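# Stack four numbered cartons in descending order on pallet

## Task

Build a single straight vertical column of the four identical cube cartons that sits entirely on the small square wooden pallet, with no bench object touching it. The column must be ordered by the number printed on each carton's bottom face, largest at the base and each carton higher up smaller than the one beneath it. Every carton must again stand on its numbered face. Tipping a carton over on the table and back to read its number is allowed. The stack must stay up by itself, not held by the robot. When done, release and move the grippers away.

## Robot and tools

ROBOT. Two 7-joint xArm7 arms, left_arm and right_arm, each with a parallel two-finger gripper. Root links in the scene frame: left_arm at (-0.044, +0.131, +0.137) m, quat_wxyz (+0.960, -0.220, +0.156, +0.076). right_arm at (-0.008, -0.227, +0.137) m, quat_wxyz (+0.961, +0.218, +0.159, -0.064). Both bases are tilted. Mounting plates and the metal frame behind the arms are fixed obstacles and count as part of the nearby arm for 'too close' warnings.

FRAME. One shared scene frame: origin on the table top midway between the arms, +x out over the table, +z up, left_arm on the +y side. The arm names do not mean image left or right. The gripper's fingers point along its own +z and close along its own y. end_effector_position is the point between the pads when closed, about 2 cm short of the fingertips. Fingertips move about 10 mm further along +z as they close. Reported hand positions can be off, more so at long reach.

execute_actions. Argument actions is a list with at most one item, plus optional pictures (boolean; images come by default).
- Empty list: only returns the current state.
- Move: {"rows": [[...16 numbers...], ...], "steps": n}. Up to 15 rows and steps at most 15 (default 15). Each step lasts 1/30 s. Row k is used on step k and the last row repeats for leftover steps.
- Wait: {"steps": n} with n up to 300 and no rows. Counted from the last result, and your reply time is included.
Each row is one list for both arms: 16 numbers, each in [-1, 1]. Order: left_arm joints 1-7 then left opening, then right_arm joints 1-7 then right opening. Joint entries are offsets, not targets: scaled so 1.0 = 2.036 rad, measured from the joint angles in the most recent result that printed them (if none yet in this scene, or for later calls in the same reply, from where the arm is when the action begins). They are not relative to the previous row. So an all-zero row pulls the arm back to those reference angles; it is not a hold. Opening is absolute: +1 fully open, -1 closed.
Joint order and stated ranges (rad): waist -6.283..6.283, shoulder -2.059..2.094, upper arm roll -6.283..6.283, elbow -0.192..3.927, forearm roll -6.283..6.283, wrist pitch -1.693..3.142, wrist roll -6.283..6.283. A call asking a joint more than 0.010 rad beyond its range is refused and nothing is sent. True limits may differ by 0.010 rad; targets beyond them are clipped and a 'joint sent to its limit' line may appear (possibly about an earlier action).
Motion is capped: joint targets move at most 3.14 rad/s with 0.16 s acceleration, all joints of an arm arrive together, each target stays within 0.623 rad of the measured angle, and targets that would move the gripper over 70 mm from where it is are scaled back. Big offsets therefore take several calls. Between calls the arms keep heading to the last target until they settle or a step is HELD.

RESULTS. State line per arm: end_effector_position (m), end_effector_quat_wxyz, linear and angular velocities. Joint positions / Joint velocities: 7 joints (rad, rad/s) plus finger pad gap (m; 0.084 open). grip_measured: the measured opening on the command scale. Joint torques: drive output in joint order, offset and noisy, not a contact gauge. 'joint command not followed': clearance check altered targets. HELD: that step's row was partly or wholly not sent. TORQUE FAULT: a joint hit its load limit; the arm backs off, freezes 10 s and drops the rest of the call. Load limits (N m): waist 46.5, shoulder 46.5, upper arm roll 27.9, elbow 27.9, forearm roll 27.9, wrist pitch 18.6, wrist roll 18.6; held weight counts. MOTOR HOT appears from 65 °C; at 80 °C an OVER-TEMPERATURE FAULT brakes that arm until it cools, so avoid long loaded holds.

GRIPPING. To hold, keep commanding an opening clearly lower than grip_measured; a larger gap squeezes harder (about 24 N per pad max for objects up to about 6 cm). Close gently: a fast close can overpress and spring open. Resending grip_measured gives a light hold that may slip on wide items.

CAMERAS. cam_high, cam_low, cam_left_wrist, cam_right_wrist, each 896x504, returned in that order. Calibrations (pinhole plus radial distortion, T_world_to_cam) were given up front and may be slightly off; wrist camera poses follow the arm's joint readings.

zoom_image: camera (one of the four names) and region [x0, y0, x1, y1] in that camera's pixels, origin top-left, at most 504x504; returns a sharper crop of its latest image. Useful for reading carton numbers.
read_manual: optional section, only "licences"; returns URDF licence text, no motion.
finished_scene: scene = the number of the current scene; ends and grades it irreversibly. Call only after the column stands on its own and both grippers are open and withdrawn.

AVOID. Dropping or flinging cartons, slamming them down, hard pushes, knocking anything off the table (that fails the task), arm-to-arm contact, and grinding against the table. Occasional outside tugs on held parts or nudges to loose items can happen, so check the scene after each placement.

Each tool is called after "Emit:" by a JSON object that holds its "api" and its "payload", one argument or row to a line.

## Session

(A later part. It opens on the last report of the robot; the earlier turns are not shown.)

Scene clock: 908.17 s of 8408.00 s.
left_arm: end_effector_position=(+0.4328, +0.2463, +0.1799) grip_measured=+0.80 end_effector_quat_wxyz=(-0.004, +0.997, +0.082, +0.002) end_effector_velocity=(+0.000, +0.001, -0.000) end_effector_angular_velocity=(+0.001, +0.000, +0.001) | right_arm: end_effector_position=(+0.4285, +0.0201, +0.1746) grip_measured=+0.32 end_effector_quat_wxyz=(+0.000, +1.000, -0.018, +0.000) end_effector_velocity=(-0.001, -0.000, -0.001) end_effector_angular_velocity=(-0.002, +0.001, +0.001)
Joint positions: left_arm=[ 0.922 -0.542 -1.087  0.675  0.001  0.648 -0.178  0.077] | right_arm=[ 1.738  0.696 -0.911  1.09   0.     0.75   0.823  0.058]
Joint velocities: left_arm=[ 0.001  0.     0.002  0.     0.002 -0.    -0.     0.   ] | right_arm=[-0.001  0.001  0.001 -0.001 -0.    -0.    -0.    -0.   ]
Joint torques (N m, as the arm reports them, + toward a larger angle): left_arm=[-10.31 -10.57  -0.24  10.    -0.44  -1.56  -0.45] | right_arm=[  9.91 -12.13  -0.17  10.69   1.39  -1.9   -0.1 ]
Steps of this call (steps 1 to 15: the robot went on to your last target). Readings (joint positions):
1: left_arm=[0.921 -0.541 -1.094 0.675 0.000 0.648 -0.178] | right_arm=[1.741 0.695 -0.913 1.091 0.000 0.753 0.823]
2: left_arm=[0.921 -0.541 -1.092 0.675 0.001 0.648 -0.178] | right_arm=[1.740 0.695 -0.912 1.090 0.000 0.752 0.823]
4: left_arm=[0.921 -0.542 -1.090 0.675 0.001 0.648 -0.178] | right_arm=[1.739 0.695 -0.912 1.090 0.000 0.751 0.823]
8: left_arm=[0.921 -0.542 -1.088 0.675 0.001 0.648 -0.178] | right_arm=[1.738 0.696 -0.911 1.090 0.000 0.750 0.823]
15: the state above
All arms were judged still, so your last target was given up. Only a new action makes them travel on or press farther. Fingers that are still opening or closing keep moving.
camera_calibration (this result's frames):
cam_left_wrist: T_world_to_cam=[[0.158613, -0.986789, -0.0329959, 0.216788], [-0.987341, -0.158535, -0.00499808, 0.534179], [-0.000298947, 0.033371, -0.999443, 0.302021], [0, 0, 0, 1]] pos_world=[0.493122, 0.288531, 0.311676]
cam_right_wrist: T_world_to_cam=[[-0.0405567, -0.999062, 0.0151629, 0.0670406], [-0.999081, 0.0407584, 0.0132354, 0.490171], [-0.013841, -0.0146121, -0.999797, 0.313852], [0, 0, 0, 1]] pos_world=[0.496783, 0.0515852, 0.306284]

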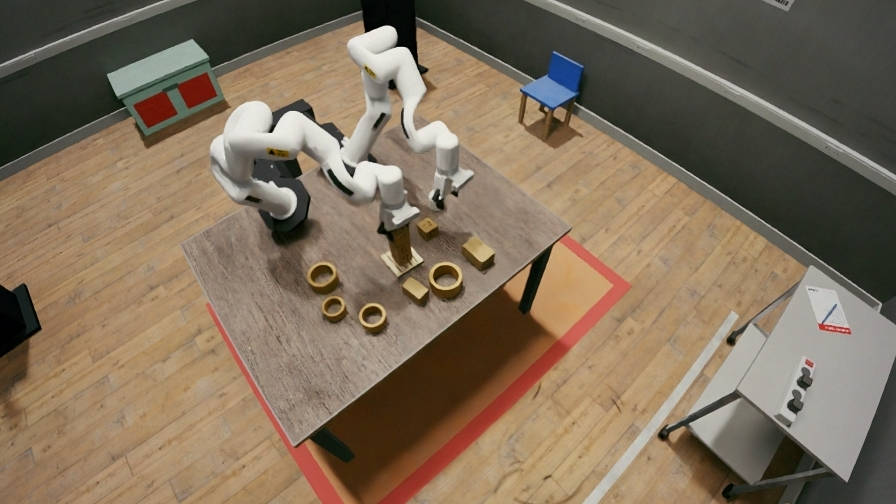

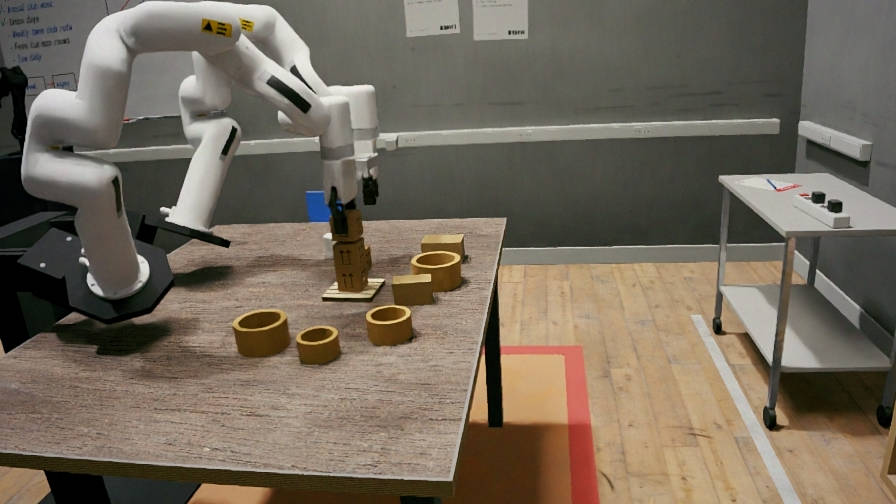

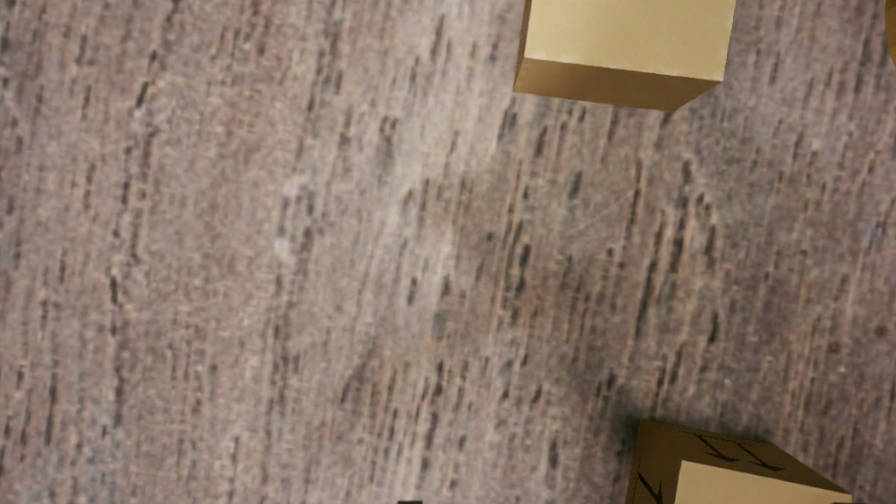

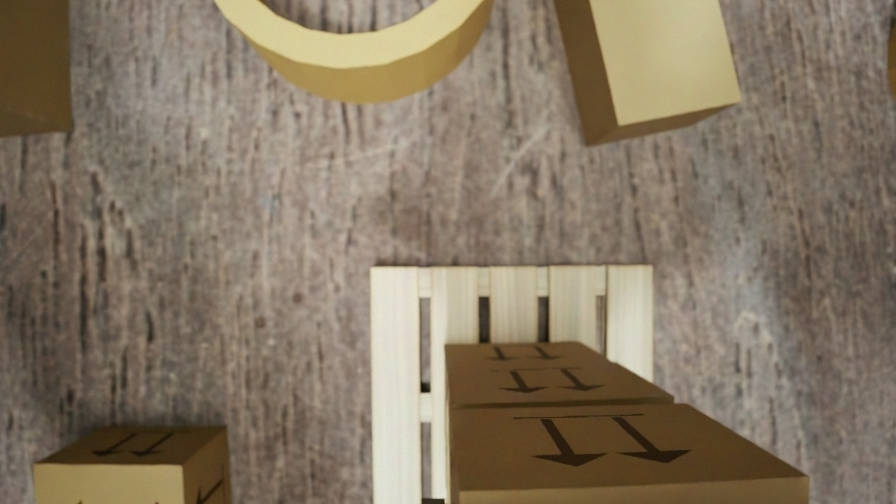

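Emit:
{"api": "execute_actions", "payload": {
  "actions": [
    {"rows":[[0,0,0,0,0,0,0,0.8,-0.0015,0.0008,0.0011,-0.0003,0,-0.0015,0,-0.3],[0,0,0,0,0,0,0,0.8,-0.003,0.0015,0.0023,-0.0007,0,-0.0031,0,-0.3],[0,0,0,0,0,0,0,0.8,-0.0045,0.0023,0.0034,-0.001,0,-0.0047,0,-0.3],[0,0,0,0,0,0,0,0.8,-0.006,0.0031,0.0046,-0.0014,0,-0.0063,0,-0.3],[0,0,0,0,0,0,0,0.8,-0.0074,0.0038,0.0057,-0.0017,0,-0.0078,0,-0.3],[0,0,0,0,0,0,0,0.8,-0.0086,0.0044,0.0066,-0.002,0,-0.009,0,-0.3],[0,0,0,0,0,0,0,0.8,-0.0096,0.0049,0.0074,-0.0022,0,-0.0101,0,-0.3],[0,0,0,0,0,0,0,0.8,-0.0105,0.0054,0.008,-0.0025,0,-0.011,0,-0.3],[0,0,0,0,0,0,0,0.8,-0.0111,0.0057,0.0085,-0.0027,0,-0.0116,0,-0.3]],"steps":15}
  ],
  "pictures": false
}}

Emit:
{"api": "execute_actions", "payload": {
  "actions": [
    {"steps":8}
  ],
  "pictures": false
}}

Emit:
{"api": "execute_actions", "payload": {
  "actions": [
    {"rows":[[0,0,0,0,0,0,0,0.8,0,0,0,0,0,0,0,-0.1],[0,0,0,0,0,0,0,0.8,0,0,0,0,0,0,0,0.1],[0,0,0,0,0,0,0,0.8,0,0,0,0,0,0,0,0.3],[0,0,0,0,0,0,0,0.8,0,0,0,0,0,0,0,0.4],[0,0,0,0,0,0,0,0.8,0,0,0,0,0,0,0,0.5],[0,0,0,0,0,0,0,0.8,0,0,0,0,0,0,0,0.6],[0,0,0,0,0,0,0,0.8,0,0,0,0,0,0,0,0.7],[0,0,0,0,0,0,0,0.8,0,0,0,0,0,0,0,0.8]],"steps":12}
  ],
  "pictures": false
}}

Emit:
{"api": "execute_actions", "payload": {
  "actions": [
    {"rows":[[0,0,0,0,0,0,0,0.8,0.003,-0.0015,-0.0023,0.0007,0,0.0032,0,0.8],[0,0,0,0,0,0,0,0.8,0.008,-0.004,-0.0062,0.002,0,0.0086,0,0.8],[0,0,0,0,0,0,0,0.8,0.014,-0.007,-0.011,0.0036,0,0.015,0,0.8],[0,0,0,0,0,0,0,0.8,0.021,-0.0104,-0.0163,0.0054,0,0.0227,0,0.8],[0,0,0,0,0,0,0,0.8,0.0281,-0.0139,-0.0218,0.0072,0,0.0303,0,0.8],[0,0,0,0,0,0,0,0.8,0.0355,-0.017,-0.0276,0.0103,0,0.0389,0,0.8],[0,0,0,0,0,0,0,0.8,0.043,-0.02,-0.0335,0.0134,0,0.0475,0,0.8],[0,0,0,0,0,0,0,0.8,0.0505,-0.0232,-0.0394,0.0165,0,0.0562,0,0.8],[0,0,0,0,0,0,0,0.8,0.0575,-0.0262,-0.045,0.0195,0,0.0644,0,0.8],[0,0,0,0,0,0,0,0.8,0.0635,-0.0287,-0.0497,0.022,0,0.0713,0,0.8],[0,0,0,0,0,0,0,0.8,0.068,-0.0305,-0.0533,0.0239,0,0.0766,0,0.8],[0,0,0,0,0,0,0,0.8,0.0715,-0.032,-0.056,0.0253,0,0.0806,0,0.8]],"steps":15}
  ],
  "pictures": false
}}

Emit:
{"api": "execute_actions", "payload": {
  "actions": [
    {"steps":6}
  ],
  "pictures": false
}}

Emit:
{"api": "execute_actions", "payload": {
  "actions": [
    {"rows":[[0,0,0,0,0,0,0,0.8,0.013,0,-0.023,-0.008,0,0,0,0.8],[0,0,0,0,0,0,0,0.8,0.033,-0.001,-0.057,-0.021,0,-0.001,0,0.8],[0.004,0,-0.007,-0.002,0,-0.004,0,0.8,0.056,-0.001,-0.097,-0.036,0,-0.002,0,0.8],[0.01,0.001,-0.018,-0.005,0,-0.01,0,0.8,0.079,-0.002,-0.137,-0.051,0,-0.002,0,0.8],[0.018,0.002,-0.033,-0.009,0,-0.019,0,0.8,0.103,-0.003,-0.176,-0.066,0,-0.003,0,0.8],[0.027,0.003,-0.05,-0.014,0,-0.028,0,0.8,0.126,-0.003,-0.216,-0.081,0,-0.004,0,0.8],[0.036,0.004,-0.066,-0.019,0,-0.037,0,0.8,0.149,-0.004,-0.256,-0.095,0,-0.004,0,0.8],[0.045,0.005,-0.083,-0.024,0,-0.046,0,0.8,0.172,-0.005,-0.296,-0.11,0,-0.005,0,0.8],[0.054,0.006,-0.099,-0.028,0,-0.056,0,0.8,0.195,-0.005,-0.336,-0.125,0,-0.006,0,0.8],[0.063,0.007,-0.116,-0.033,0,-0.065,0,0.8,0.218,-0.006,-0.376,-0.14,0,-0.006,0,0.8],[0.073,0.008,-0.132,-0.038,0,-0.074,0,0.8,0.242,-0.006,-0.416,-0.155,0,-0.007,0,0.8],[0.082,0.01,-0.149,-0.043,0,-0.084,0,0.8,0.265,-0.007,-0.455,-0.17,0,-0.008,0,0.8],[0.09,0.0105,-0.164,-0.047,0,-0.092,0,0.8,0.288,-0.008,-0.495,-0.185,0,-0.008,0,0.8],[0.096,0.011,-0.175,-0.05,0,-0.098,0,0.8,0.311,-0.008,-0.535,-0.2,0,-0.009,0,0.8],[0.1007,0.0118,-0.1837,-0.0526,-0.0005,-0.1031,0.0005,0.8,0.331,-0.0087,-0.5692,-0.2122,0,-0.0097,0,0.8]],"steps":15}
  ],
  "pictures": false
}}

Emit:
{"api": "execute_actions", "payload": {
  "actions": [
    {"steps":28}
  ]
}}

Scene clock: 963.27 s of 8408.00 s.
left_arm: end_effector_position=(+0.4328, +0.2463, +0.1799) grip_measured=+0.80 end_effector_quat_wxyz=(-0.004, +0.997, +0.082, +0.002) end_effector_velocity=(-0.000, -0.000, -0.000) end_effector_angular_velocity=(-0.001, +0.000, +0.001) | right_arm: end_effector_position=(+0.4284, +0.0199, +0.1652) grip_measured=+0.32 end_effector_quat_wxyz=(+0.000, +1.000, -0.018, -0.000) end_effector_velocity=(+0.002, +0.005, +0.000) end_effector_angular_velocity=(+0.011, -0.008, +0.003)
Joint positions: left_arm=[ 0.922 -0.542 -1.087  0.675  0.001  0.648 -0.178  0.077] | right_arm=[ 1.716  0.707 -0.895  1.084  0.     0.728  0.823  0.058]
Joint velocities: left_arm=[ 0.     0.    -0.     0.    -0.001  0.    -0.     0.   ] | right_arm=[-0.007  0.002  0.01   0.005 -0.    -0.013  0.    -0.   ]
Joint torques (N m, as the arm reports them, + toward a larger angle): left_arm=[-10.15 -10.73  -0.26   9.95  -0.71  -1.54  -0.54] | right_arm=[  9.8  -13.64  -0.36  10.11   1.42  -1.52  -0.26]
Steps of this call (steps 1 to 90: nothing new was sent; then 51.60 s passed at rest; steps 91 to 105: all 15 steps of this action). Readings (joint positions):
91: left_arm=[0.922 -0.542 -1.087 0.675 0.001 0.648 -0.178] | right_arm=[1.738 0.696 -0.911 1.089 0.000 0.750 0.823]
92: left_arm=[0.922 -0.542 -1.087 0.675 0.001 0.648 -0.178] | right_arm=[1.737 0.696 -0.911 1.089 0.000 0.750 0.823]
94: left_arm=[0.922 -0.542 -1.087 0.675 0.001 0.648 -0.178] | right_arm=[1.735 0.697 -0.909 1.089 0.000 0.747 0.823]
98: left_arm=[0.922 -0.542 -1.087 0.675 0.001 0.648 -0.178] | right_arm=[1.725 0.702 -0.902 1.087 0.000 0.737 0.823]
105: the state above

Scene clock: 963.53 s of 8408.00 s.
left_arm: end_effector_position=(+0.4328, +0.2463, +0.1799) grip_measured=+0.80 end_effector_quat_wxyz=(-0.004, +0.997, +0.082, +0.002) end_effector_velocity=(+0.000, -0.000, -0.000) end_effector_angular_velocity=(-0.002, -0.000, +0.001) | right_arm: end_effector_position=(+0.4285, +0.0201, +0.1652) grip_measured=+0.32 end_effector_quat_wxyz=(+0.000, +1.000, -0.017, +0.000) end_effector_velocity=(-0.000, +0.000, -0.000) end_effector_angular_velocity=(-0.001, -0.000, +0.001)
Joint positions: left_arm=[ 0.922 -0.542 -1.087  0.675  0.001  0.648 -0.178  0.077] | right_arm=[ 1.715  0.707 -0.894  1.084  0.     0.727  0.823  0.058]
Joint velocities: left_arm=[ 0.     0.001 -0.     0.    -0.001 -0.001  0.     0.   ] | right_arm=[ 0.     0.     0.    -0.    -0.001 -0.    -0.     0.   ]
Joint torques (N m, as the arm reports them, + toward a larger angle): left_arm=[-10.49 -10.54  -0.16   9.91  -0.66  -1.45  -0.62] | right_arm=[  9.62 -12.85  -0.67  10.3    1.31  -1.84  -0.09]
Steps of this call (steps 1 to 8: the robot went on to your last target). Readings (joint positions):
1: left_arm=[0.922 -0.542 -1.087 0.675 0.001 0.648 -0.178] | right_arm=[1.716 0.707 -0.894 1.084 0.000 0.727 0.823]
2: left_arm=[0.922 -0.542 -1.087 0.675 0.001 0.648 -0.178] | right_arm=[1.716 0.707 -0.894 1.084 0.000 0.727 0.823]
4: left_arm=[0.922 -0.542 -1.087 0.675 0.001 0.648 -0.178] | right_arm=[1.715 0.707 -0.894 1.084 0.000 0.727 0.823]
8: the state above

Scene clock: 963.93 s of 8408.00 s.
left_arm: end_effector_position=(+0.4328, +0.2463, +0.1799) grip_measured=+0.80 end_effector_quat_wxyz=(-0.004, +0.997, +0.082, +0.002) end_effector_velocity=(-0.000, -0.000, -0.000) end_effector_angular_velocity=(-0.001, +0.001, +0.000) | right_arm: end_effector_position=(+0.4285, +0.0201, +0.1651) grip_measured=+0.79 end_effector_quat_wxyz=(+0.000, +1.000, -0.017, +0.000) end_effector_velocity=(+0.001, -0.000, +0.001) end_effector_angular_velocity=(+0.001, -0.002, +0.000)
Joint positions: left_arm=[ 0.922 -0.542 -1.087  0.675  0.001  0.648 -0.178  0.077] | right_arm=[ 1.715  0.707 -0.894  1.084  0.     0.727  0.823  0.076]
Joint velocities: left_arm=[ 0.     0.001 -0.     0.    -0.001  0.001  0.    -0.   ] | right_arm=[-0.    -0.002 -0.001  0.001 -0.002  0.001 -0.     0.004]
Joint torques (N m, as the arm reports them, + toward a larger angle): left_arm=[-10.54 -10.48  -0.39   9.97  -0.58  -1.52  -0.65] | right_arm=[  9.52 -13.12  -0.25  10.54   1.16  -1.74  -0.07]
Steps of this call (steps 1 to 12: all 12 steps of this action). Readings (joint positions):
1: left_arm=[0.922 -0.542 -1.087 0.675 0.001 0.648 -0.178] | right_arm=[1.715 0.707 -0.894 1.084 0.000 0.727 0.823]
2: left_arm=[0.922 -0.542 -1.087 0.675 0.001 0.648 -0.178] | right_arm=[1.715 0.707 -0.894 1.084 0.000 0.727 0.823]
4: left_arm=[0.922 -0.542 -1.087 0.675 0.001 0.648 -0.178] | right_arm=[1.715 0.707 -0.894 1.084 0.000 0.727 0.823]
8: left_arm=[0.922 -0.542 -1.087 0.675 0.001 0.648 -0.178] | right_arm=[1.715 0.707 -0.894 1.084 0.000 0.727 0.823]
12: the state above

Scene clock: 964.43 s of 8408.00 s.
left_arm: end_effector_position=(+0.4328, +0.2463, +0.1799) grip_measured=+0.80 end_effector_quat_wxyz=(-0.004, +0.997, +0.082, +0.002) end_effector_velocity=(-0.000, -0.000, -0.000) end_effector_angular_velocity=(-0.001, +0.001, -0.000) | right_arm: end_effector_position=(+0.4292, +0.0212, +0.2234) grip_measured=+0.80 end_effector_quat_wxyz=(-0.001, +1.000, -0.017, +0.001) end_effector_velocity=(-0.003, +0.003, +0.092) end_effector_angular_velocity=(+0.014, -0.001, +0.005)
Joint positions: left_arm=[ 0.922 -0.542 -1.087  0.675  0.001  0.648 -0.178  0.077] | right_arm=[ 1.845  0.648 -0.995  1.131  0.     0.871  0.823  0.077]
Joint velocities: left_arm=[-0.     0.001 -0.    -0.    -0.     0.001  0.     0.   ] | right_arm=[ 0.198 -0.086 -0.151  0.085  0.     0.222  0.    -0.   ]
Joint torques (N m, as the arm reports them, + toward a larger angle): left_arm=[-10.36 -10.6   -0.42  10.01  -0.7   -1.46  -0.57] | right_arm=[ 7.1  -9.02 -0.42  9.07  1.47 -1.49 -0.22]
Steps of this call (steps 1 to 15: all 15 steps of this action). Readings (joint positions):
1: left_arm=[0.922 -0.542 -1.087 0.675 0.001 0.648 -0.178] | right_arm=[1.715 0.707 -0.894 1.084 0.000 0.727 0.823]
2: left_arm=[0.922 -0.542 -1.087 0.675 0.001 0.648 -0.178] | right_arm=[1.716 0.707 -0.895 1.084 0.000 0.728 0.823]
4: left_arm=[0.922 -0.542 -1.087 0.675 0.001 0.648 -0.178] | right_arm=[1.722 0.704 -0.900 1.085 0.000 0.735 0.823]
8: left_arm=[0.922 -0.542 -1.087 0.675 0.001 0.648 -0.178] | right_arm=[1.760 0.686 -0.929 1.096 0.000 0.776 0.823]
15: the state above

Scene clock: 964.63 s of 8408.00 s.
left_arm: end_effector_position=(+0.4328, +0.2463, +0.1799) grip_measured=+0.80 end_effector_quat_wxyz=(-0.004, +0.997, +0.082, +0.002) end_effector_velocity=(-0.000, +0.000, -0.000) end_effector_angular_velocity=(+0.000, +0.000, +0.000) | right_arm: end_effector_position=(+0.4282, +0.0195, +0.2283) grip_measured=+0.80 end_effector_quat_wxyz=(+0.001, +1.000, -0.018, -0.000) end_effector_velocity=(-0.000, -0.003, +0.005) end_effector_angular_velocity=(-0.007, +0.005, -0.003)
Joint positions: left_arm=[ 0.922 -0.542 -1.087  0.675  0.001  0.648 -0.178  0.077] | right_arm=[ 1.859  0.643 -1.007  1.134  0.     0.889  0.823  0.077]
Joint velocities: left_arm=[ 0.  0.  0.  0.  0.  0.  0. -0.] | right_arm=[ 0.015 -0.005 -0.016  0.004 -0.     0.023 -0.    -0.   ]
Joint torques (N m, as the arm reports them, + toward a larger angle): left_arm=[-10.31 -10.7   -0.31   9.86  -0.63  -1.55  -0.59] | right_arm=[  8.94 -10.97   0.02  11.2    1.53  -1.69  -0.15]
Steps of this call (steps 1 to 6: the robot went on to your last target). Readings (joint positions):
1: left_arm=[0.922 -0.542 -1.087 0.675 0.001 0.648 -0.178] | right_arm=[1.850 0.646 -0.999 1.133 0.000 0.877 0.823]
2: left_arm=[0.922 -0.542 -1.087 0.675 0.001 0.648 -0.178] | right_arm=[1.854 0.645 -1.002 1.134 0.000 0.881 0.823]
4: left_arm=[0.922 -0.542 -1.087 0.675 0.001 0.648 -0.178] | right_arm=[1.857 0.643 -1.005 1.134 0.000 0.887 0.823]
6: the state above

Scene clock: 965.13 s of 8408.00 s.
left_arm: end_effector_position=(+0.4137, +0.1960, +0.1385) grip_measured=+0.80 end_effector_quat_wxyz=(-0.005, +1.000, +0.016, +0.000) end_effector_velocity=(-0.100, -0.186, -0.153) end_effector_angular_velocity=(-0.043, +0.037, -0.487) | right_arm: end_effector_position=(+0.4691, -0.1157, +0.2440) grip_measured=+0.80 end_effector_quat_wxyz=(+0.034, +0.989, -0.142, +0.027) end_effector_velocity=(+0.030, -0.352, +0.051) end_effector_angular_velocity=(-0.030, -0.069, -0.676)
Joint positions: left_arm=[ 1.058 -0.526 -1.336  0.603  0.001  0.509 -0.178  0.077] | right_arm=[ 2.144  0.635 -1.497  0.951  0.     0.881  0.823  0.077]
Joint velocities: left_arm=[ 0.518  0.064 -0.937 -0.275  0.002 -0.518 -0.    -0.   ] | right_arm=[ 0.843 -0.025 -1.359 -0.542 -0.002 -0.026  0.     0.   ]
Joint torques (N m, as the arm reports them, + toward a larger angle): left_arm=[-11.55  -5.48  -0.04   9.1   -0.72  -1.57  -0.62] | right_arm=[ 9.58 -2.69 -1.76 10.58  0.92 -1.36 -0.1 ]
Steps of this call (steps 1 to 15: all 15 steps of this action). Readings (joint positions):
1: left_arm=[0.922 -0.542 -1.087 0.675 0.001 0.648 -0.178] | right_arm=[1.859 0.643 -1.007 1.135 0.000 0.890 0.823]
2: left_arm=[0.922 -0.542 -1.087 0.675 0.001 0.648 -0.178] | right_arm=[1.861 0.643 -1.010 1.134 0.000 0.890 0.823]
4: left_arm=[0.923 -0.542 -1.088 0.675 0.001 0.647 -0.178] | right_arm=[1.880 0.644 -1.040 1.122 0.000 0.889 0.823]
8: left_arm=[0.948 -0.539 -1.134 0.663 0.001 0.621 -0.178] | right_arm=[1.969 0.641 -1.197 1.063 0.000 0.886 0.823]
15: the state above

Scene clock: 966.07 s of 8408.00 s.
left_arm: end_effector_position=(+0.4001, +0.1709, +0.1194) grip_measured=+0.80 end_effector_quat_wxyz=(-0.000, +1.000, -0.016, -0.001) end_effector_velocity=(-0.000, +0.000, -0.000) end_effector_angular_velocity=(+0.000, +0.000, -0.001) | right_arm: end_effector_position=(+0.4504, -0.2696, +0.2490) grip_measured=+0.80 end_effector_quat_wxyz=(+0.001, +0.951, -0.311, +0.000) end_effector_velocity=(-0.000, -0.001, -0.000) end_effector_angular_velocity=(+0.001, +0.001, -0.003)
Joint positions: left_arm=[ 1.127 -0.518 -1.461  0.568 -0.     0.438 -0.177  0.077] | right_arm=[ 2.532  0.625 -2.165  0.703  0.     0.869  0.823  0.077]
Joint velocities: left_arm=[ 0.     0.    -0.    -0.     0.001 -0.    -0.    -0.   ] | right_arm=[ 0.002 -0.001 -0.006 -0.001 -0.001  0.    -0.    -0.   ]
Joint torques (N m, as the arm reports them, + toward a larger angle): left_arm=[-11.55  -1.84  -0.46   8.51  -0.56  -1.51  -0.57] | right_arm=[ 4.75  5.63 -0.04 11.88  1.47 -1.61 -0.12]
Steps of this call (steps 1 to 28: the robot went on to your last target). Readings (joint positions):
1: left_arm=[1.074 -0.524 -1.366 0.594 0.001 0.492 -0.178] | right_arm=[2.173 0.635 -1.543 0.932 0.000 0.880 0.823]
2: left_arm=[1.089 -0.522 -1.394 0.586 0.000 0.477 -0.178] | right_arm=[2.205 0.634 -1.590 0.913 0.000 0.879 0.823]
4: left_arm=[1.109 -0.520 -1.431 0.575 0.000 0.457 -0.178] | right_arm=[2.262 0.632 -1.683 0.876 0.000 0.877 0.823]
8: left_arm=[1.123 -0.518 -1.454 0.570 -0.000 0.442 -0.177] | right_arm=[2.366 0.630 -1.871 0.809 0.000 0.874 0.823]
28: the state above
camera_calibration (this result's frames):
cam_left_wrist: T_world_to_cam=[[-0.0374817, -0.998973, -0.0254761, 0.225145], [-0.999297, 0.0374713, 0.000887879, 0.460212], [0.000067654, 0.0254914, -0.999675, 0.245279], [0, 0, 0, 1]] pos_world=[0.468311, 0.201417, 0.250527]
cam_right_wrist: T_world_to_cam=[[-0.594888, -0.803633, 0.0167781, 0.0793174], [-0.803561, 0.595093, 0.0123743, 0.584427], [-0.019929, -0.0061209, -0.999783, 0.38932], [0, 0, 0, 1]] pos_world=[0.524567, -0.281663, 0.380673]

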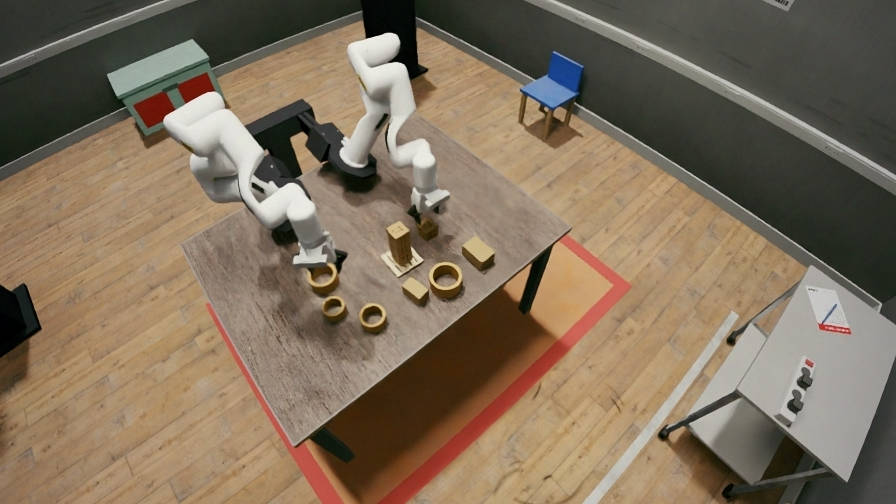

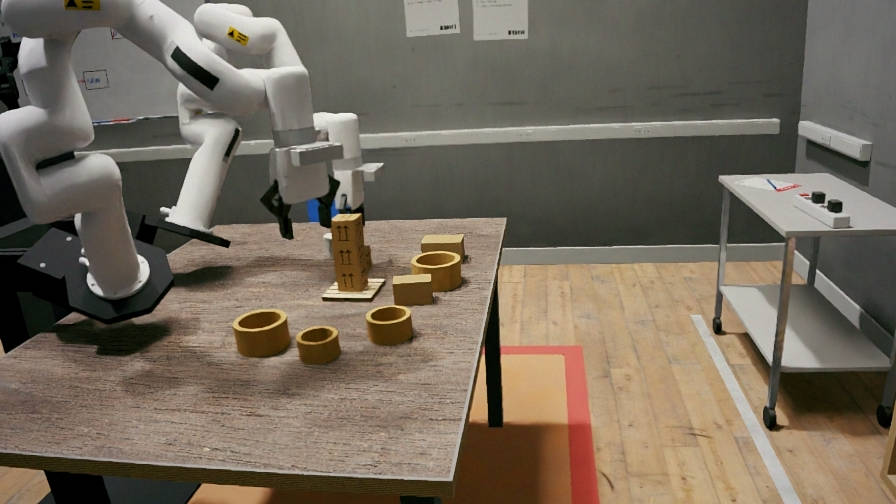

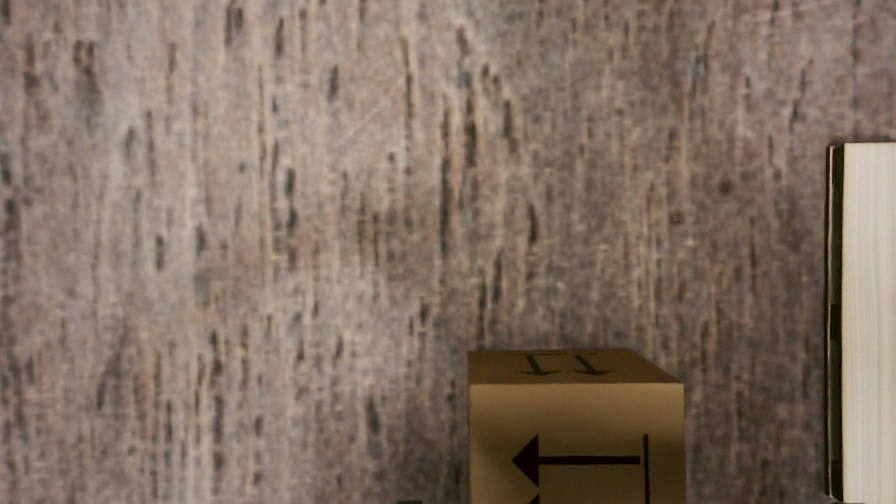

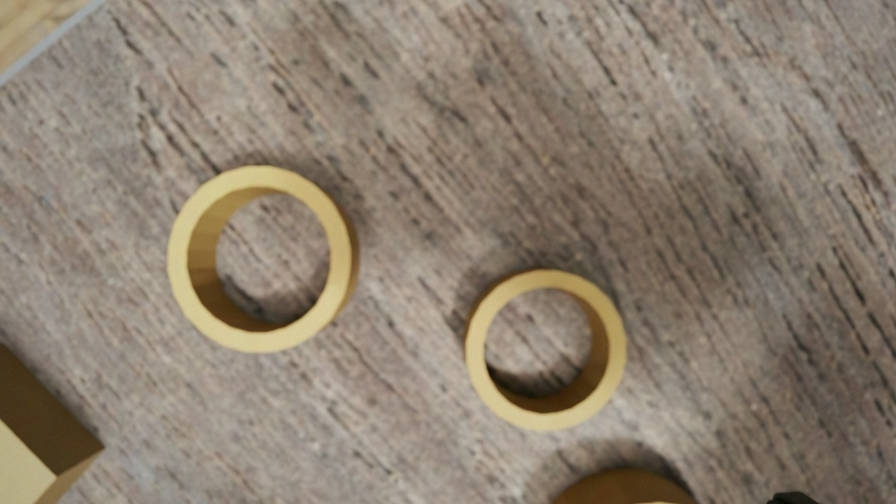

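Emit:
{"api": "execute_actions", "payload": {
  "actions": [
    {"rows":[[0.011,0,-0.009,0,0,-0.005,0,0.8,0,0,0,0,0,0,0,0.8],[0.03,0,-0.026,0.0005,0,-0.014,0,0.8,0,0,0,0,0,0,0,0.8],[0.054,0,-0.047,0.001,0,-0.026,0,0.8,0,0,0,0,0,0,0,0.8],[0.078,0,-0.068,0.0015,0,-0.037,0,0.8,0,0,0,0,0,0,0,0.8],[0.103,0,-0.09,0.002,0,-0.049,0,0.8,0,0,0,0,0,0,0,0.8],[0.127,-0.001,-0.111,0.003,0,-0.06,0,0.8,0,0,0,0,0,0,0,0.8],[0.1509,-0.0018,-0.1317,0.0042,0,-0.071,0,0.8,0,0,0,0,0,0,0,0.8],[0.174,-0.004,-0.152,0.006,0,-0.081,0,0.8,0,0,0,0,0,0,0,0.8],[0.196,-0.007,-0.171,0.008,0,-0.0905,0,0.8,0,0,0,0,0,0,0,0.8],[0.216,-0.01,-0.188,0.01,0,-0.099,0,0.8,0,0,0,0,0,0,0,0.8],[0.234,-0.013,-0.203,0.012,0,-0.107,0,0.8,0,0,0,0,0,0,0,0.8],[0.249,-0.0155,-0.216,0.0135,0,-0.1135,0,0.8,0,0,0,0,0,0,0,0.8],[0.262,-0.0175,-0.227,0.015,0,-0.1195,0,0.8,0,0,0,0,0,0,0,0.8],[0.273,-0.019,-0.2365,0.016,0,-0.124,0,0.8,0,0,0,0,0,0,0,0.8],[0.2805,-0.0204,-0.2431,0.0169,0,-0.1272,0,0.8,0,0,0,0,0,0,0,0.8]],"steps":15}
  ],
  "pictures": false
}}

Emit:
{"api": "execute_actions", "payload": {
  "actions": [
    {"steps":16}
  ],
  "pictures": false
}}

Emit:
{"api": "execute_actions", "payload": {
  "actions": [
    {"rows":[[0,0,0,0,0,0,0,0.72,0,0,0,0,0,0,0,0.8],[0,0,0,0,0,0,0,0.64,0,0,0,0,0,0,0,0.8],[0,0,0,0,0,0,0,0.56,0,0,0,0,0,0,0,0.8],[0,0,0,0,0,0,0,0.5,0,0,0,0,0,0,0,0.8],[0,0,0,0,0,0,0,0.44,0,0,0,0,0,0,0,0.8],[0,0,0,0,0,0,0,0.39,0,0,0,0,0,0,0,0.8],[0,0,0,0,0,0,0,0.35,0,0,0,0,0,0,0,0.8],[0,0,0,0,0,0,0,0.31,0,0,0,0,0,0,0,0.8],[0,0,0,0,0,0,0,0.26,0,0,0,0,0,0,0,0.8],[0,0,0,0,0,0,0,0.2,0,0,0,0,0,0,0,0.8],[0,0,0,0,0,0,0,0.1,0,0,0,0,0,0,0,0.8],[0,0,0,0,0,0,0,0,0,0,0,0,0,0,0,0.8],[0,0,0,0,0,0,0,-0.1,0,0,0,0,0,0,0,0.8],[0,0,0,0,0,0,0,-0.2,0,0,0,0,0,0,0,0.8],[0,0,0,0,0,0,0,-0.3,0,0,0,0,0,0,0,0.8]],"steps":15}
  ],
  "pictures": false
}}

Emit:
{"api": "execute_actions", "payload": {
  "actions": [
    {"rows":[[-0.004,0.0005,0.003,0,0,0.002,0,-0.3,0,0,0,0,0,0,0,0.8],[-0.015,0.002,0.013,-0.002,0,0.007,0,-0.3,0,0,0,0,0,0,0,0.8],[-0.032,0.005,0.027,-0.0035,0,0.014,0,-0.3,0,0,0,0,0,0,0,0.8],[-0.047,0.0075,0.04,-0.005,0,0.02,0,-0.3,0,0,0,0,0,0,0,0.8],[-0.065,0.01,0.055,-0.007,0,0.028,0,-0.3,0,0,0,0,0,0,0,0.8],[-0.085,0.013,0.072,-0.009,0,0.037,0,-0.3,0,0,0,0,0,0,0,0.8],[-0.107,0.016,0.091,-0.011,0,0.046,0,-0.3,0,0,0,0,0,0,0,0.8],[-0.13,0.0186,0.111,-0.0127,0,0.056,0,-0.3,0,0,0,0,0,0,0,0.8],[-0.153,0.0195,0.132,-0.014,0,0.068,0,-0.3,0,0,0,0,0,0,0,0.8],[-0.177,0.02,0.153,-0.015,0,0.079,0,-0.3,0,0,0,0,0,0,0,0.8],[-0.202,0.02,0.175,-0.0155,0,0.091,0,-0.3,0,0,0,0,0,0,0,0.8],[-0.226,0.02,0.196,-0.016,0,0.102,0,-0.3,0,0,0,0,0,0,0,0.8],[-0.25,0.02,0.217,-0.0165,0,0.114,0,-0.3,0,0,0,0,0,0,0,0.8],[-0.269,0.02,0.234,-0.0169,0,0.123,0,-0.3,0,0,0,0,0,0,0,0.8],[-0.2805,0.0204,0.2431,-0.0169,0,0.1272,0,-0.3,0,0,0,0,0,0,0,0.8]],"steps":15}
  ],
  "pictures": false
}}

Emit:
{"api": "execute_actions", "payload": {
  "actions": [
    {"steps":12}
  ],
  "pictures": false
}}

Emit:
{"api": "execute_actions", "payload": {
  "actions": [
    {"rows":[[-0.011,-0.001,0.01,0.001,0,0.008,0,-0.3,0,0,0,0,0,0,0,0.8],[-0.028,-0.003,0.024,0.003,0,0.02,0,-0.3,0,0,0,0,0,0,0,0.8],[-0.051,-0.006,0.043,0.006,0,0.036,0,-0.3,0,0,0,0,0,0,0,0.8],[-0.073,-0.01,0.062,0.009,0,0.052,0,-0.3,0,0,0,0,0,0,0,0.8],[-0.096,-0.014,0.081,0.012,0,0.068,0,-0.3,0,0,0,0,0,0,0,0.8],[-0.118,-0.018,0.1,0.016,0,0.085,0,-0.3,0,0,0,0,0,0,0,0.8],[-0.141,-0.023,0.119,0.02,0,0.102,0,-0.3,0,0,0,0,0,0,0,0.8],[-0.163,-0.028,0.138,0.024,0,0.119,0,-0.3,0,0,0,0,0,0,0,0.8],[-0.186,-0.033,0.157,0.029,0,0.136,0,-0.3,0,0,0,0,0,0,0,0.8],[-0.208,-0.038,0.176,0.034,0,0.154,0,-0.3,0,0,0,0,0,0,0,0.8],[-0.231,-0.044,0.195,0.039,0,0.172,0,-0.3,0,0,0,0,0,0,0,0.8],[-0.25,-0.049,0.211,0.044,0,0.188,0,-0.3,0,0,0,0,0,0,0,0.8],[-0.264,-0.053,0.223,0.047,0,0.199,0,-0.3,0,0,0,0,0,0,0,0.8],[-0.276,-0.056,0.233,0.05,0,0.208,0,-0.3,0,0,0,0,0,0,0,0.8],[-0.2813,-0.0577,0.2376,0.0512,0,0.2127,0,-0.3,0,0,0,0,0,0,0,0.8]],"steps":15}
  ],
  "pictures": false
}}

Emit:
{"api": "execute_actions", "payload": {
  "actions": [
    {"steps":14}
  ],
  "pictures": false
}}

Emit:
{"api": "execute_actions", "payload": {
  "actions": [
    {"rows":[[0.009,0.002,-0.014,0.006,0,0.001,-0.006,-0.3,0,0,0,0,0,0,0,0.8],[0.023,0.004,-0.035,0.015,0,0.002,-0.016,-0.3,0,0,0,0,0,0,0,0.8],[0.042,0.008,-0.063,0.027,0,0.003,-0.028,-0.3,0,0,0,0,0,0,0,0.8],[0.061,0.011,-0.091,0.04,0,0.004,-0.04,-0.3,0,0,0,0,0,0,0,0.8],[0.079,0.014,-0.119,0.052,0,0.005,-0.053,-0.3,0,0,0,0,0,0,0,0.8],[0.098,0.018,-0.147,0.064,0,0.006,-0.065,-0.3,0,0,0,0,0,0,0,0.8],[0.116,0.021,-0.176,0.076,0,0.008,-0.078,-0.3,0,0,0,0,0,0,0,0.8],[0.135,0.024,-0.204,0.088,0,0.009,-0.09,-0.3,0,0,0,0,0,0,0,0.8],[0.154,0.028,-0.232,0.1,0,0.01,-0.102,-0.3,0,0,0,0,0,0,0,0.8],[0.172,0.031,-0.26,0.113,0,0.011,-0.115,-0.3,0,0,0,0,0,0,0,0.8],[0.191,0.034,-0.288,0.125,0,0.012,-0.127,-0.3,0,0,0,0,0,0,0,0.8],[0.207,0.037,-0.312,0.135,0,0.0135,-0.138,-0.3,0,0,0,0,0,0,0,0.8],[0.219,0.039,-0.33,0.143,0,0.014,-0.146,-0.3,0,0,0,0,0,0,0,0.8],[0.228,0.041,-0.344,0.149,0,0.015,-0.152,-0.3,0,0,0,0,0,0,0,0.8],[0.2329,0.0417,-0.3511,0.1522,0,0.0152,-0.1552,-0.3,0,0,0,0,0,0,0,0.8]],"steps":15}
  ],
  "pictures": false
}}

Emit:
{"api": "execute_actions", "payload": {
  "actions": [
    {"steps":20}
  ],
  "pictures": false
}}

Scene clock: 1054.33 s of 8408.00 s.
left_arm: end_effector_position=(+0.4010, +0.1717, +0.0563) grip_measured=+0.80 end_effector_quat_wxyz=(-0.003, +1.000, -0.017, -0.000) end_effector_velocity=(-0.002, +0.002, -0.165) end_effector_angular_velocity=(-0.005, +0.003, +0.008) | right_arm: end_effector_position=(+0.4504, -0.2696, +0.2490) grip_measured=+0.80 end_effector_quat_wxyz=(+0.001, +0.951, -0.311, +0.000) end_effector_velocity=(-0.000, +0.000, -0.000) end_effector_angular_velocity=(+0.002, +0.001, -0.002)
Joint positions: left_arm=[ 1.56  -0.54  -1.837  0.589 -0.     0.24  -0.177  0.077] | right_arm=[ 2.532  0.625 -2.165  0.703  0.     0.869  0.823  0.077]
Joint velocities: left_arm=[ 1.113 -0.149 -0.95   0.102 -0.001 -0.488  0.    -0.   ] | right_arm=[-0.001 -0.     0.    -0.     0.003 -0.    -0.     0.   ]
Joint torques (N m, as the arm reports them, + toward a larger angle): left_arm=[-15.93   8.29  -0.18   6.7   -0.64  -1.62  -0.65] | right_arm=[ 5.09  5.92 -0.32 11.1   0.83 -1.74 -0.08]
Steps of this call (steps 1 to 30: the robot went on to your last target; steps 31 to 100: nothing new was sent; then 84.43 s passed at rest; steps 101 to 115: all 15 steps of this action). Readings (joint positions):
101: left_arm=[1.127 -0.518 -1.461 0.568 -0.000 0.438 -0.177] | right_arm=[2.533 0.625 -2.165 0.702 0.000 0.869 0.823]
102: left_arm=[1.128 -0.518 -1.463 0.568 -0.000 0.437 -0.177] | right_arm=[2.533 0.625 -2.165 0.702 0.000 0.869 0.823]
104: left_arm=[1.148 -0.518 -1.480 0.569 -0.000 0.427 -0.177] | right_arm=[2.532 0.625 -2.165 0.703 0.000 0.869 0.823]
108: left_arm=[1.266 -0.518 -1.583 0.571 -0.000 0.372 -0.177] | right_arm=[2.532 0.625 -2.165 0.703 0.000 0.869 0.823]
115: the state above

Scene clock: 1054.87 s of 8408.00 s.
left_arm: end_effector_position=(+0.4003, +0.1703, +0.0358) grip_measured=+0.80 end_effector_quat_wxyz=(-0.000, +1.000, -0.017, -0.000) end_effector_velocity=(-0.001, +0.001, -0.001) end_effector_angular_velocity=(+0.000, +0.003, +0.001) | right_arm: end_effector_position=(+0.4504, -0.2696, +0.2490) grip_measured=+0.80 end_effector_quat_wxyz=(+0.001, +0.951, -0.311, +0.000) end_effector_velocity=(+0.000, +0.001, +0.000) end_effector_angular_velocity=(+0.001, -0.001, +0.000)
Joint positions: left_arm=[ 1.697 -0.559 -1.955  0.602 -0.     0.18  -0.177  0.077] | right_arm=[ 2.532  0.625 -2.165  0.703  0.     0.869  0.823  0.077]
Joint velocities: left_arm=[ 0.007 -0.    -0.004 -0.     0.    -0.001  0.    -0.   ] | right_arm=[ 0.     0.     0.001  0.001  0.001  0.    -0.     0.   ]
Joint torques (N m, as the arm reports them, + toward a larger angle): left_arm=[-13.3   11.67  -0.48   6.19  -0.56  -1.56  -0.53] | right_arm=[ 5.42  5.57 -0.17 11.12  0.93 -1.49 -0.09]
Steps of this call (steps 1 to 16: the robot went on to your last target). Readings (joint positions):
1: left_arm=[1.596 -0.545 -1.867 0.592 -0.000 0.225 -0.177] | right_arm=[2.532 0.625 -2.165 0.703 0.000 0.869 0.823]
2: left_arm=[1.626 -0.549 -1.893 0.595 -0.000 0.212 -0.177] | right_arm=[2.532 0.625 -2.165 0.703 0.000 0.869 0.823]
4: left_arm=[1.665 -0.555 -1.927 0.598 -0.000 0.195 -0.177] | right_arm=[2.532 0.625 -2.165 0.703 0.000 0.869 0.823]
8: left_arm=[1.690 -0.558 -1.949 0.602 -0.000 0.183 -0.177] | right_arm=[2.532 0.625 -2.165 0.703 0.000 0.869 0.823]
16: the state above

Scene clock: 1055.37 s of 8408.00 s.
left_arm: end_effector_position=(+0.4003, +0.1702, +0.0359) grip_measured=+0.32 end_effector_quat_wxyz=(-0.000, +1.000, -0.017, -0.000) end_effector_velocity=(+0.000, +0.000, -0.000) end_effector_angular_velocity=(+0.000, -0.000, +0.001) | right_arm: end_effector_position=(+0.4504, -0.2696, +0.2490) grip_measured=+0.80 end_effector_quat_wxyz=(+0.001, +0.951, -0.311, +0.000) end_effector_velocity=(-0.000, +0.001, +0.000) end_effector_angular_velocity=(-0.000, -0.000, +0.002)
Joint positions: left_arm=[ 1.697 -0.559 -1.955  0.602 -0.     0.18  -0.177  0.058] | right_arm=[ 2.532  0.625 -2.165  0.703  0.     0.869  0.823  0.077]
Joint velocities: left_arm=[ 0. -0.  0. -0. -0. -0.  0.  0.] | right_arm=[ 0.     0.001  0.002 -0.     0.001  0.    -0.    -0.   ]
Joint torques (N m, as the arm reports them, + toward a larger angle): left_arm=[-13.29  11.42  -0.52   6.26  -0.64  -1.53  -0.53] | right_arm=[ 4.55  4.96 -0.35 10.83  1.   -1.71 -0.07]
Steps of this call (steps 1 to 15: all 15 steps of this action). Readings (joint positions):
1: left_arm=[1.697 -0.559 -1.955 0.602 -0.000 0.180 -0.177] | right_arm=[2.532 0.625 -2.165 0.703 0.000 0.869 0.823]
2: left_arm=[1.697 -0.559 -1.955 0.602 -0.000 0.180 -0.177] | right_arm=[2.532 0.625 -2.165 0.703 0.000 0.869 0.823]
4: left_arm=[1.697 -0.559 -1.955 0.602 -0.000 0.180 -0.177] | right_arm=[2.532 0.625 -2.165 0.703 0.000 0.869 0.823]
8: left_arm=[1.697 -0.559 -1.955 0.602 -0.000 0.180 -0.177] | right_arm=[2.532 0.625 -2.165 0.703 0.000 0.869 0.823]
15: the state above

Scene clock: 1055.87 s of 8408.00 s.
left_arm: end_effector_position=(+0.4010, +0.1715, +0.0900) grip_measured=+0.32 end_effector_quat_wxyz=(-0.003, +1.000, -0.017, -0.000) end_effector_velocity=(+0.002, +0.005, +0.199) end_effector_angular_velocity=(+0.012, +0.002, +0.010) | right_arm: end_effector_position=(+0.4504, -0.2696, +0.2490) grip_measured=+0.80 end_effector_quat_wxyz=(+0.001, +0.951, -0.311, +0.000) end_effector_velocity=(+0.000, +0.000, -0.000) end_effector_angular_velocity=(+0.000, +0.000, +0.001)
Joint positions: left_arm=[ 1.329 -0.521 -1.637  0.574 -0.     0.345 -0.177  0.058] | right_arm=[ 2.532  0.625 -2.165  0.703  0.     0.869  0.823  0.077]
Joint velocities: left_arm=[-1.363  0.035  1.192 -0.047 -0.001  0.637 -0.    -0.   ] | right_arm=[ 0.001 -0.001 -0.001  0.    -0.001  0.     0.    -0.   ]
Joint torques (N m, as the arm reports them, + toward a larger angle): left_arm=[-12.51   2.87  -0.73   7.91  -0.7   -1.63  -0.56] | right_arm=[ 4.66  5.26 -0.21 11.38  1.47 -1.72 -0.29]
Steps of this call (steps 1 to 15: all 15 steps of this action). Readings (joint positions):
1: left_arm=[1.697 -0.559 -1.955 0.602 -0.000 0.180 -0.177] | right_arm=[2.532 0.625 -2.165 0.703 0.000 0.869 0.823]
2: left_arm=[1.696 -0.559 -1.955 0.602 -0.000 0.180 -0.177] | right_arm=[2.532 0.625 -2.165 0.703 0.000 0.869 0.823]
4: left_arm=[1.685 -0.558 -1.945 0.601 -0.000 0.186 -0.177] | right_arm=[2.532 0.625 -2.165 0.703 0.000 0.869 0.823]
8: left_arm=[1.603 -0.545 -1.876 0.592 -0.000 0.221 -0.177] | right_arm=[2.532 0.625 -2.165 0.703 0.000 0.869 0.823]
15: the state above

Scene clock: 1056.27 s of 8408.00 s.
left_arm: end_effector_position=(+0.3999, +0.1709, +0.1190) grip_measured=+0.32 end_effector_quat_wxyz=(-0.000, +1.000, -0.016, -0.001) end_effector_velocity=(+0.001, -0.001, +0.005) end_effector_angular_velocity=(-0.003, -0.002, +0.001) | right_arm: end_effector_position=(+0.4504, -0.2696, +0.2490) grip_measured=+0.80 end_effector_quat_wxyz=(+0.001, +0.951, -0.311, +0.000) end_effector_velocity=(+0.000, -0.000, -0.000) end_effector_angular_velocity=(-0.000, -0.000, -0.000)
Joint positions: left_arm=[ 1.129 -0.517 -1.463  0.568 -0.     0.437 -0.177  0.058] | right_arm=[ 2.532  0.625 -2.165  0.703  0.     0.869  0.823  0.077]
Joint velocities: left_arm=[-0.028  0.001  0.024  0.001 -0.001  0.012 -0.     0.   ] | right_arm=[-0.001  0.     0.    -0.    -0.    -0.     0.     0.   ]
Joint torques (N m, as the arm reports them, + toward a larger angle): left_arm=[-10.94  -1.82  -0.25   8.53  -0.7   -1.62  -0.6 ] | right_arm=[ 4.49  5.85 -0.22 11.52  1.33 -1.87 -0.28]
Steps of this call (steps 1 to 12: the robot went on to your last target). Readings (joint positions):
1: left_arm=[1.283 -0.520 -1.598 0.572 -0.000 0.366 -0.177] | right_arm=[2.532 0.625 -2.165 0.703 0.000 0.869 0.823]
2: left_arm=[1.241 -0.519 -1.561 0.571 -0.000 0.385 -0.177] | right_arm=[2.532 0.625 -2.165 0.703 0.000 0.869 0.823]
4: left_arm=[1.178 -0.518 -1.508 0.571 -0.000 0.413 -0.177] | right_arm=[2.532 0.625 -2.165 0.703 0.000 0.869 0.823]
8: left_arm=[1.137 -0.518 -1.471 0.568 -0.000 0.433 -0.177] | right_arm=[2.532 0.625 -2.165 0.703 0.000 0.869 0.823]
12: the state above

Scene clock: 1056.77 s of 8408.00 s.
left_arm: end_effector_position=(+0.4035, +0.1703, +0.2099) grip_measured=+0.32 end_effector_quat_wxyz=(-0.007, +1.000, -0.018, -0.003) end_effector_velocity=(+0.001, -0.008, +0.317) end_effector_angular_velocity=(-0.056, -0.070, +0.006) | right_arm: end_effector_position=(+0.4504, -0.2696, +0.2490) grip_measured=+0.80 end_effector_quat_wxyz=(+0.001, +0.951, -0.311, +0.000) end_effector_velocity=(+0.000, +0.000, +0.000) end_effector_angular_velocity=(-0.000, -0.001, +0.001)
Joint positions: left_arm=[ 0.705 -0.597 -1.106  0.639 -0.     0.752 -0.177  0.058] | right_arm=[ 2.532  0.625 -2.165  0.703  0.     0.869  0.823  0.077]
Joint velocities: left_arm=[-1.217 -0.299  1.019  0.276  0.001  0.942  0.     0.   ] | right_arm=[-0.     0.     0.001  0.001  0.     0.    -0.    -0.   ]
Joint torques (N m, as the arm reports them, + toward a larger angle): left_arm=[-7.41 -7.98 -0.63 10.18 -0.64 -1.48 -0.68] | right_arm=[ 5.88  5.89 -0.64 11.45  1.22 -1.34 -0.17]
Steps of this call (steps 1 to 15: all 15 steps of this action). Readings (joint positions):
1: left_arm=[1.128 -0.517 -1.462 0.568 -0.000 0.438 -0.177] | right_arm=[2.532 0.625 -2.165 0.703 0.000 0.869 0.823]
2: left_arm=[1.126 -0.518 -1.460 0.568 -0.000 0.440 -0.177] | right_arm=[2.532 0.625 -2.165 0.703 0.000 0.869 0.823]
4: left_arm=[1.108 -0.520 -1.443 0.569 -0.000 0.454 -0.177] | right_arm=[2.532 0.625 -2.165 0.703 0.000 0.869 0.823]
8: left_arm=[0.997 -0.536 -1.351 0.584 -0.000 0.532 -0.177] | right_arm=[2.532 0.625 -2.165 0.703 0.000 0.869 0.823]
15: the state above

Scene clock: 1057.23 s of 8408.00 s.
left_arm: end_effector_position=(+0.4000, +0.1705, +0.2482) grip_measured=+0.32 end_effector_quat_wxyz=(-0.001, +1.000, -0.017, -0.001) end_effector_velocity=(+0.002, -0.001, +0.005) end_effector_angular_velocity=(-0.002, -0.008, -0.000) | right_arm: end_effector_position=(+0.4504, -0.2696, +0.2490) grip_measured=+0.80 end_effector_quat_wxyz=(+0.001, +0.951, -0.311, +0.000) end_effector_velocity=(-0.000, +0.000, -0.000) end_effector_angular_velocity=(-0.001, +0.000, +0.001)
Joint positions: left_arm=[ 0.558 -0.634 -0.98   0.671 -0.     0.87  -0.177  0.058] | right_arm=[ 2.532  0.625 -2.165  0.703  0.     0.869  0.823  0.077]
Joint velocities: left_arm=[-0.012 -0.005  0.008  0.006 -0.001  0.007  0.    -0.   ] | right_arm=[-0.    -0.     0.001 -0.    -0.001 -0.    -0.     0.   ]
Joint torques (N m, as the arm reports them, + toward a larger angle): left_arm=[ -9.65 -10.55  -0.21  11.2   -0.65  -1.63  -0.61] | right_arm=[ 5.    5.9  -0.48 11.63  0.93 -2.   -0.14]
Steps of this call (steps 1 to 14: the robot went on to your last target). Readings (joint positions):
1: left_arm=[0.667 -0.607 -1.073 0.648 -0.000 0.782 -0.177] | right_arm=[2.532 0.625 -2.165 0.703 0.000 0.869 0.823]
2: left_arm=[0.633 -0.616 -1.046 0.656 -0.000 0.807 -0.177] | right_arm=[2.532 0.625 -2.165 0.703 0.000 0.869 0.823]
4: left_arm=[0.591 -0.627 -1.010 0.667 -0.000 0.841 -0.177] | right_arm=[2.532 0.625 -2.165 0.703 0.000 0.869 0.823]
8: left_arm=[0.565 -0.633 -0.986 0.669 -0.000 0.864 -0.177] | right_arm=[2.532 0.625 -2.165 0.703 0.000 0.869 0.823]
14: the state above

Scene clock: 1057.73 s of 8408.00 s.
left_arm: end_effector_position=(+0.4294, +0.0661, +0.2478) grip_measured=+0.32 end_effector_quat_wxyz=(-0.015, +1.000, -0.019, +0.002) end_effector_velocity=(+0.036, -0.347, -0.009) end_effector_angular_velocity=(-0.124, +0.032, +0.007) | right_arm: end_effector_position=(+0.4504, -0.2696, +0.2490) grip_measured=+0.80 end_effector_quat_wxyz=(+0.001, +0.951, -0.311, +0.000) end_effector_velocity=(-0.000, -0.000, -0.000) end_effector_angular_velocity=(-0.001, +0.001, +0.001)
Joint positions: left_arm=[ 0.892 -0.574 -1.485  0.89  -0.     0.891 -0.399  0.058] | right_arm=[ 2.532  0.625 -2.165  0.703  0.     0.869  0.823  0.077]
Joint velocities: left_arm=[ 0.979  0.173 -1.465  0.633  0.001  0.065 -0.651  0.   ] | right_arm=[ 0.    -0.001 -0.    -0.001 -0.002  0.     0.    -0.   ]
Joint torques (N m, as the arm reports them, + toward a larger angle): left_arm=[-13.34  -0.65   0.21  11.16  -0.6   -1.38  -0.87] | right_arm=[ 5.28  5.62 -0.12 11.52  1.19 -1.71 -0.06]
Steps of this call (steps 1 to 15: all 15 steps of this action). Readings (joint positions):
1: left_arm=[0.558 -0.634 -0.980 0.671 -0.000 0.870 -0.177] | right_arm=[2.532 0.625 -2.165 0.703 0.000 0.869 0.823]
2: left_arm=[0.559 -0.634 -0.982 0.672 -0.000 0.870 -0.178] | right_arm=[2.532 0.625 -2.165 0.703 0.000 0.869 0.823]
4: left_arm=[0.575 -0.631 -1.004 0.681 -0.000 0.872 -0.189] | right_arm=[2.532 0.625 -2.165 0.703 0.000 0.869 0.823]
8: left_arm=[0.663 -0.615 -1.137 0.739 -0.000 0.877 -0.247] | right_arm=[2.532 0.625 -2.165 0.703 0.000 0.869 0.823]
15: the state above

Scene clock: 1058.40 s of 8408.00 s.
left_arm: end_effector_position=(+0.4319, +0.0148, +0.2482) grip_measured=+0.32 end_effector_quat_wxyz=(-0.000, +1.000, -0.017, -0.001) end_effector_velocity=(+0.000, -0.001, +0.000) end_effector_angular_velocity=(-0.002, -0.000, +0.000) | right_arm: end_effector_position=(+0.4504, -0.2696, +0.2490) grip_measured=+0.80 end_effector_quat_wxyz=(+0.001, +0.951, -0.311, +0.000) end_effector_velocity=(+0.000, -0.000, +0.000) end_effector_angular_velocity=(+0.000, -0.001, -0.001)
Joint positions: left_arm=[ 1.032 -0.549 -1.695  0.981 -0.     0.901 -0.493  0.058] | right_arm=[ 2.532  0.625 -2.165  0.703  0.     0.869  0.823  0.077]
Joint velocities: left_arm=[ 0.002  0.001 -0.003  0.002 -0.002 -0.001 -0.001 -0.   ] | right_arm=[-0.     0.    -0.001 -0.     0.    -0.     0.    -0.   ]
Joint torques (N m, as the arm reports them, + toward a larger angle): left_arm=[-14.3    4.41  -0.46  11.42  -0.55  -1.47  -0.54] | right_arm=[ 5.03  5.58 -0.04 11.39  1.26 -1.63 -0.06]
Steps of this call (steps 1 to 20: the robot went on to your last target). Readings (joint positions):
1: left_arm=[0.924 -0.569 -1.533 0.910 -0.000 0.893 -0.421] | right_arm=[2.532 0.625 -2.165 0.703 0.000 0.869 0.823]
2: left_arm=[0.953 -0.564 -1.578 0.930 -0.000 0.895 -0.440] | right_arm=[2.532 0.625 -2.165 0.703 0.000 0.869 0.823]
4: left_arm=[0.995 -0.556 -1.642 0.957 -0.001 0.898 -0.468] | right_arm=[2.532 0.625 -2.165 0.703 0.000 0.869 0.823]
8: left_arm=[1.024 -0.551 -1.683 0.975 -0.000 0.900 -0.488] | right_arm=[2.532 0.625 -2.165 0.703 0.000 0.869 0.823]
20: the state above


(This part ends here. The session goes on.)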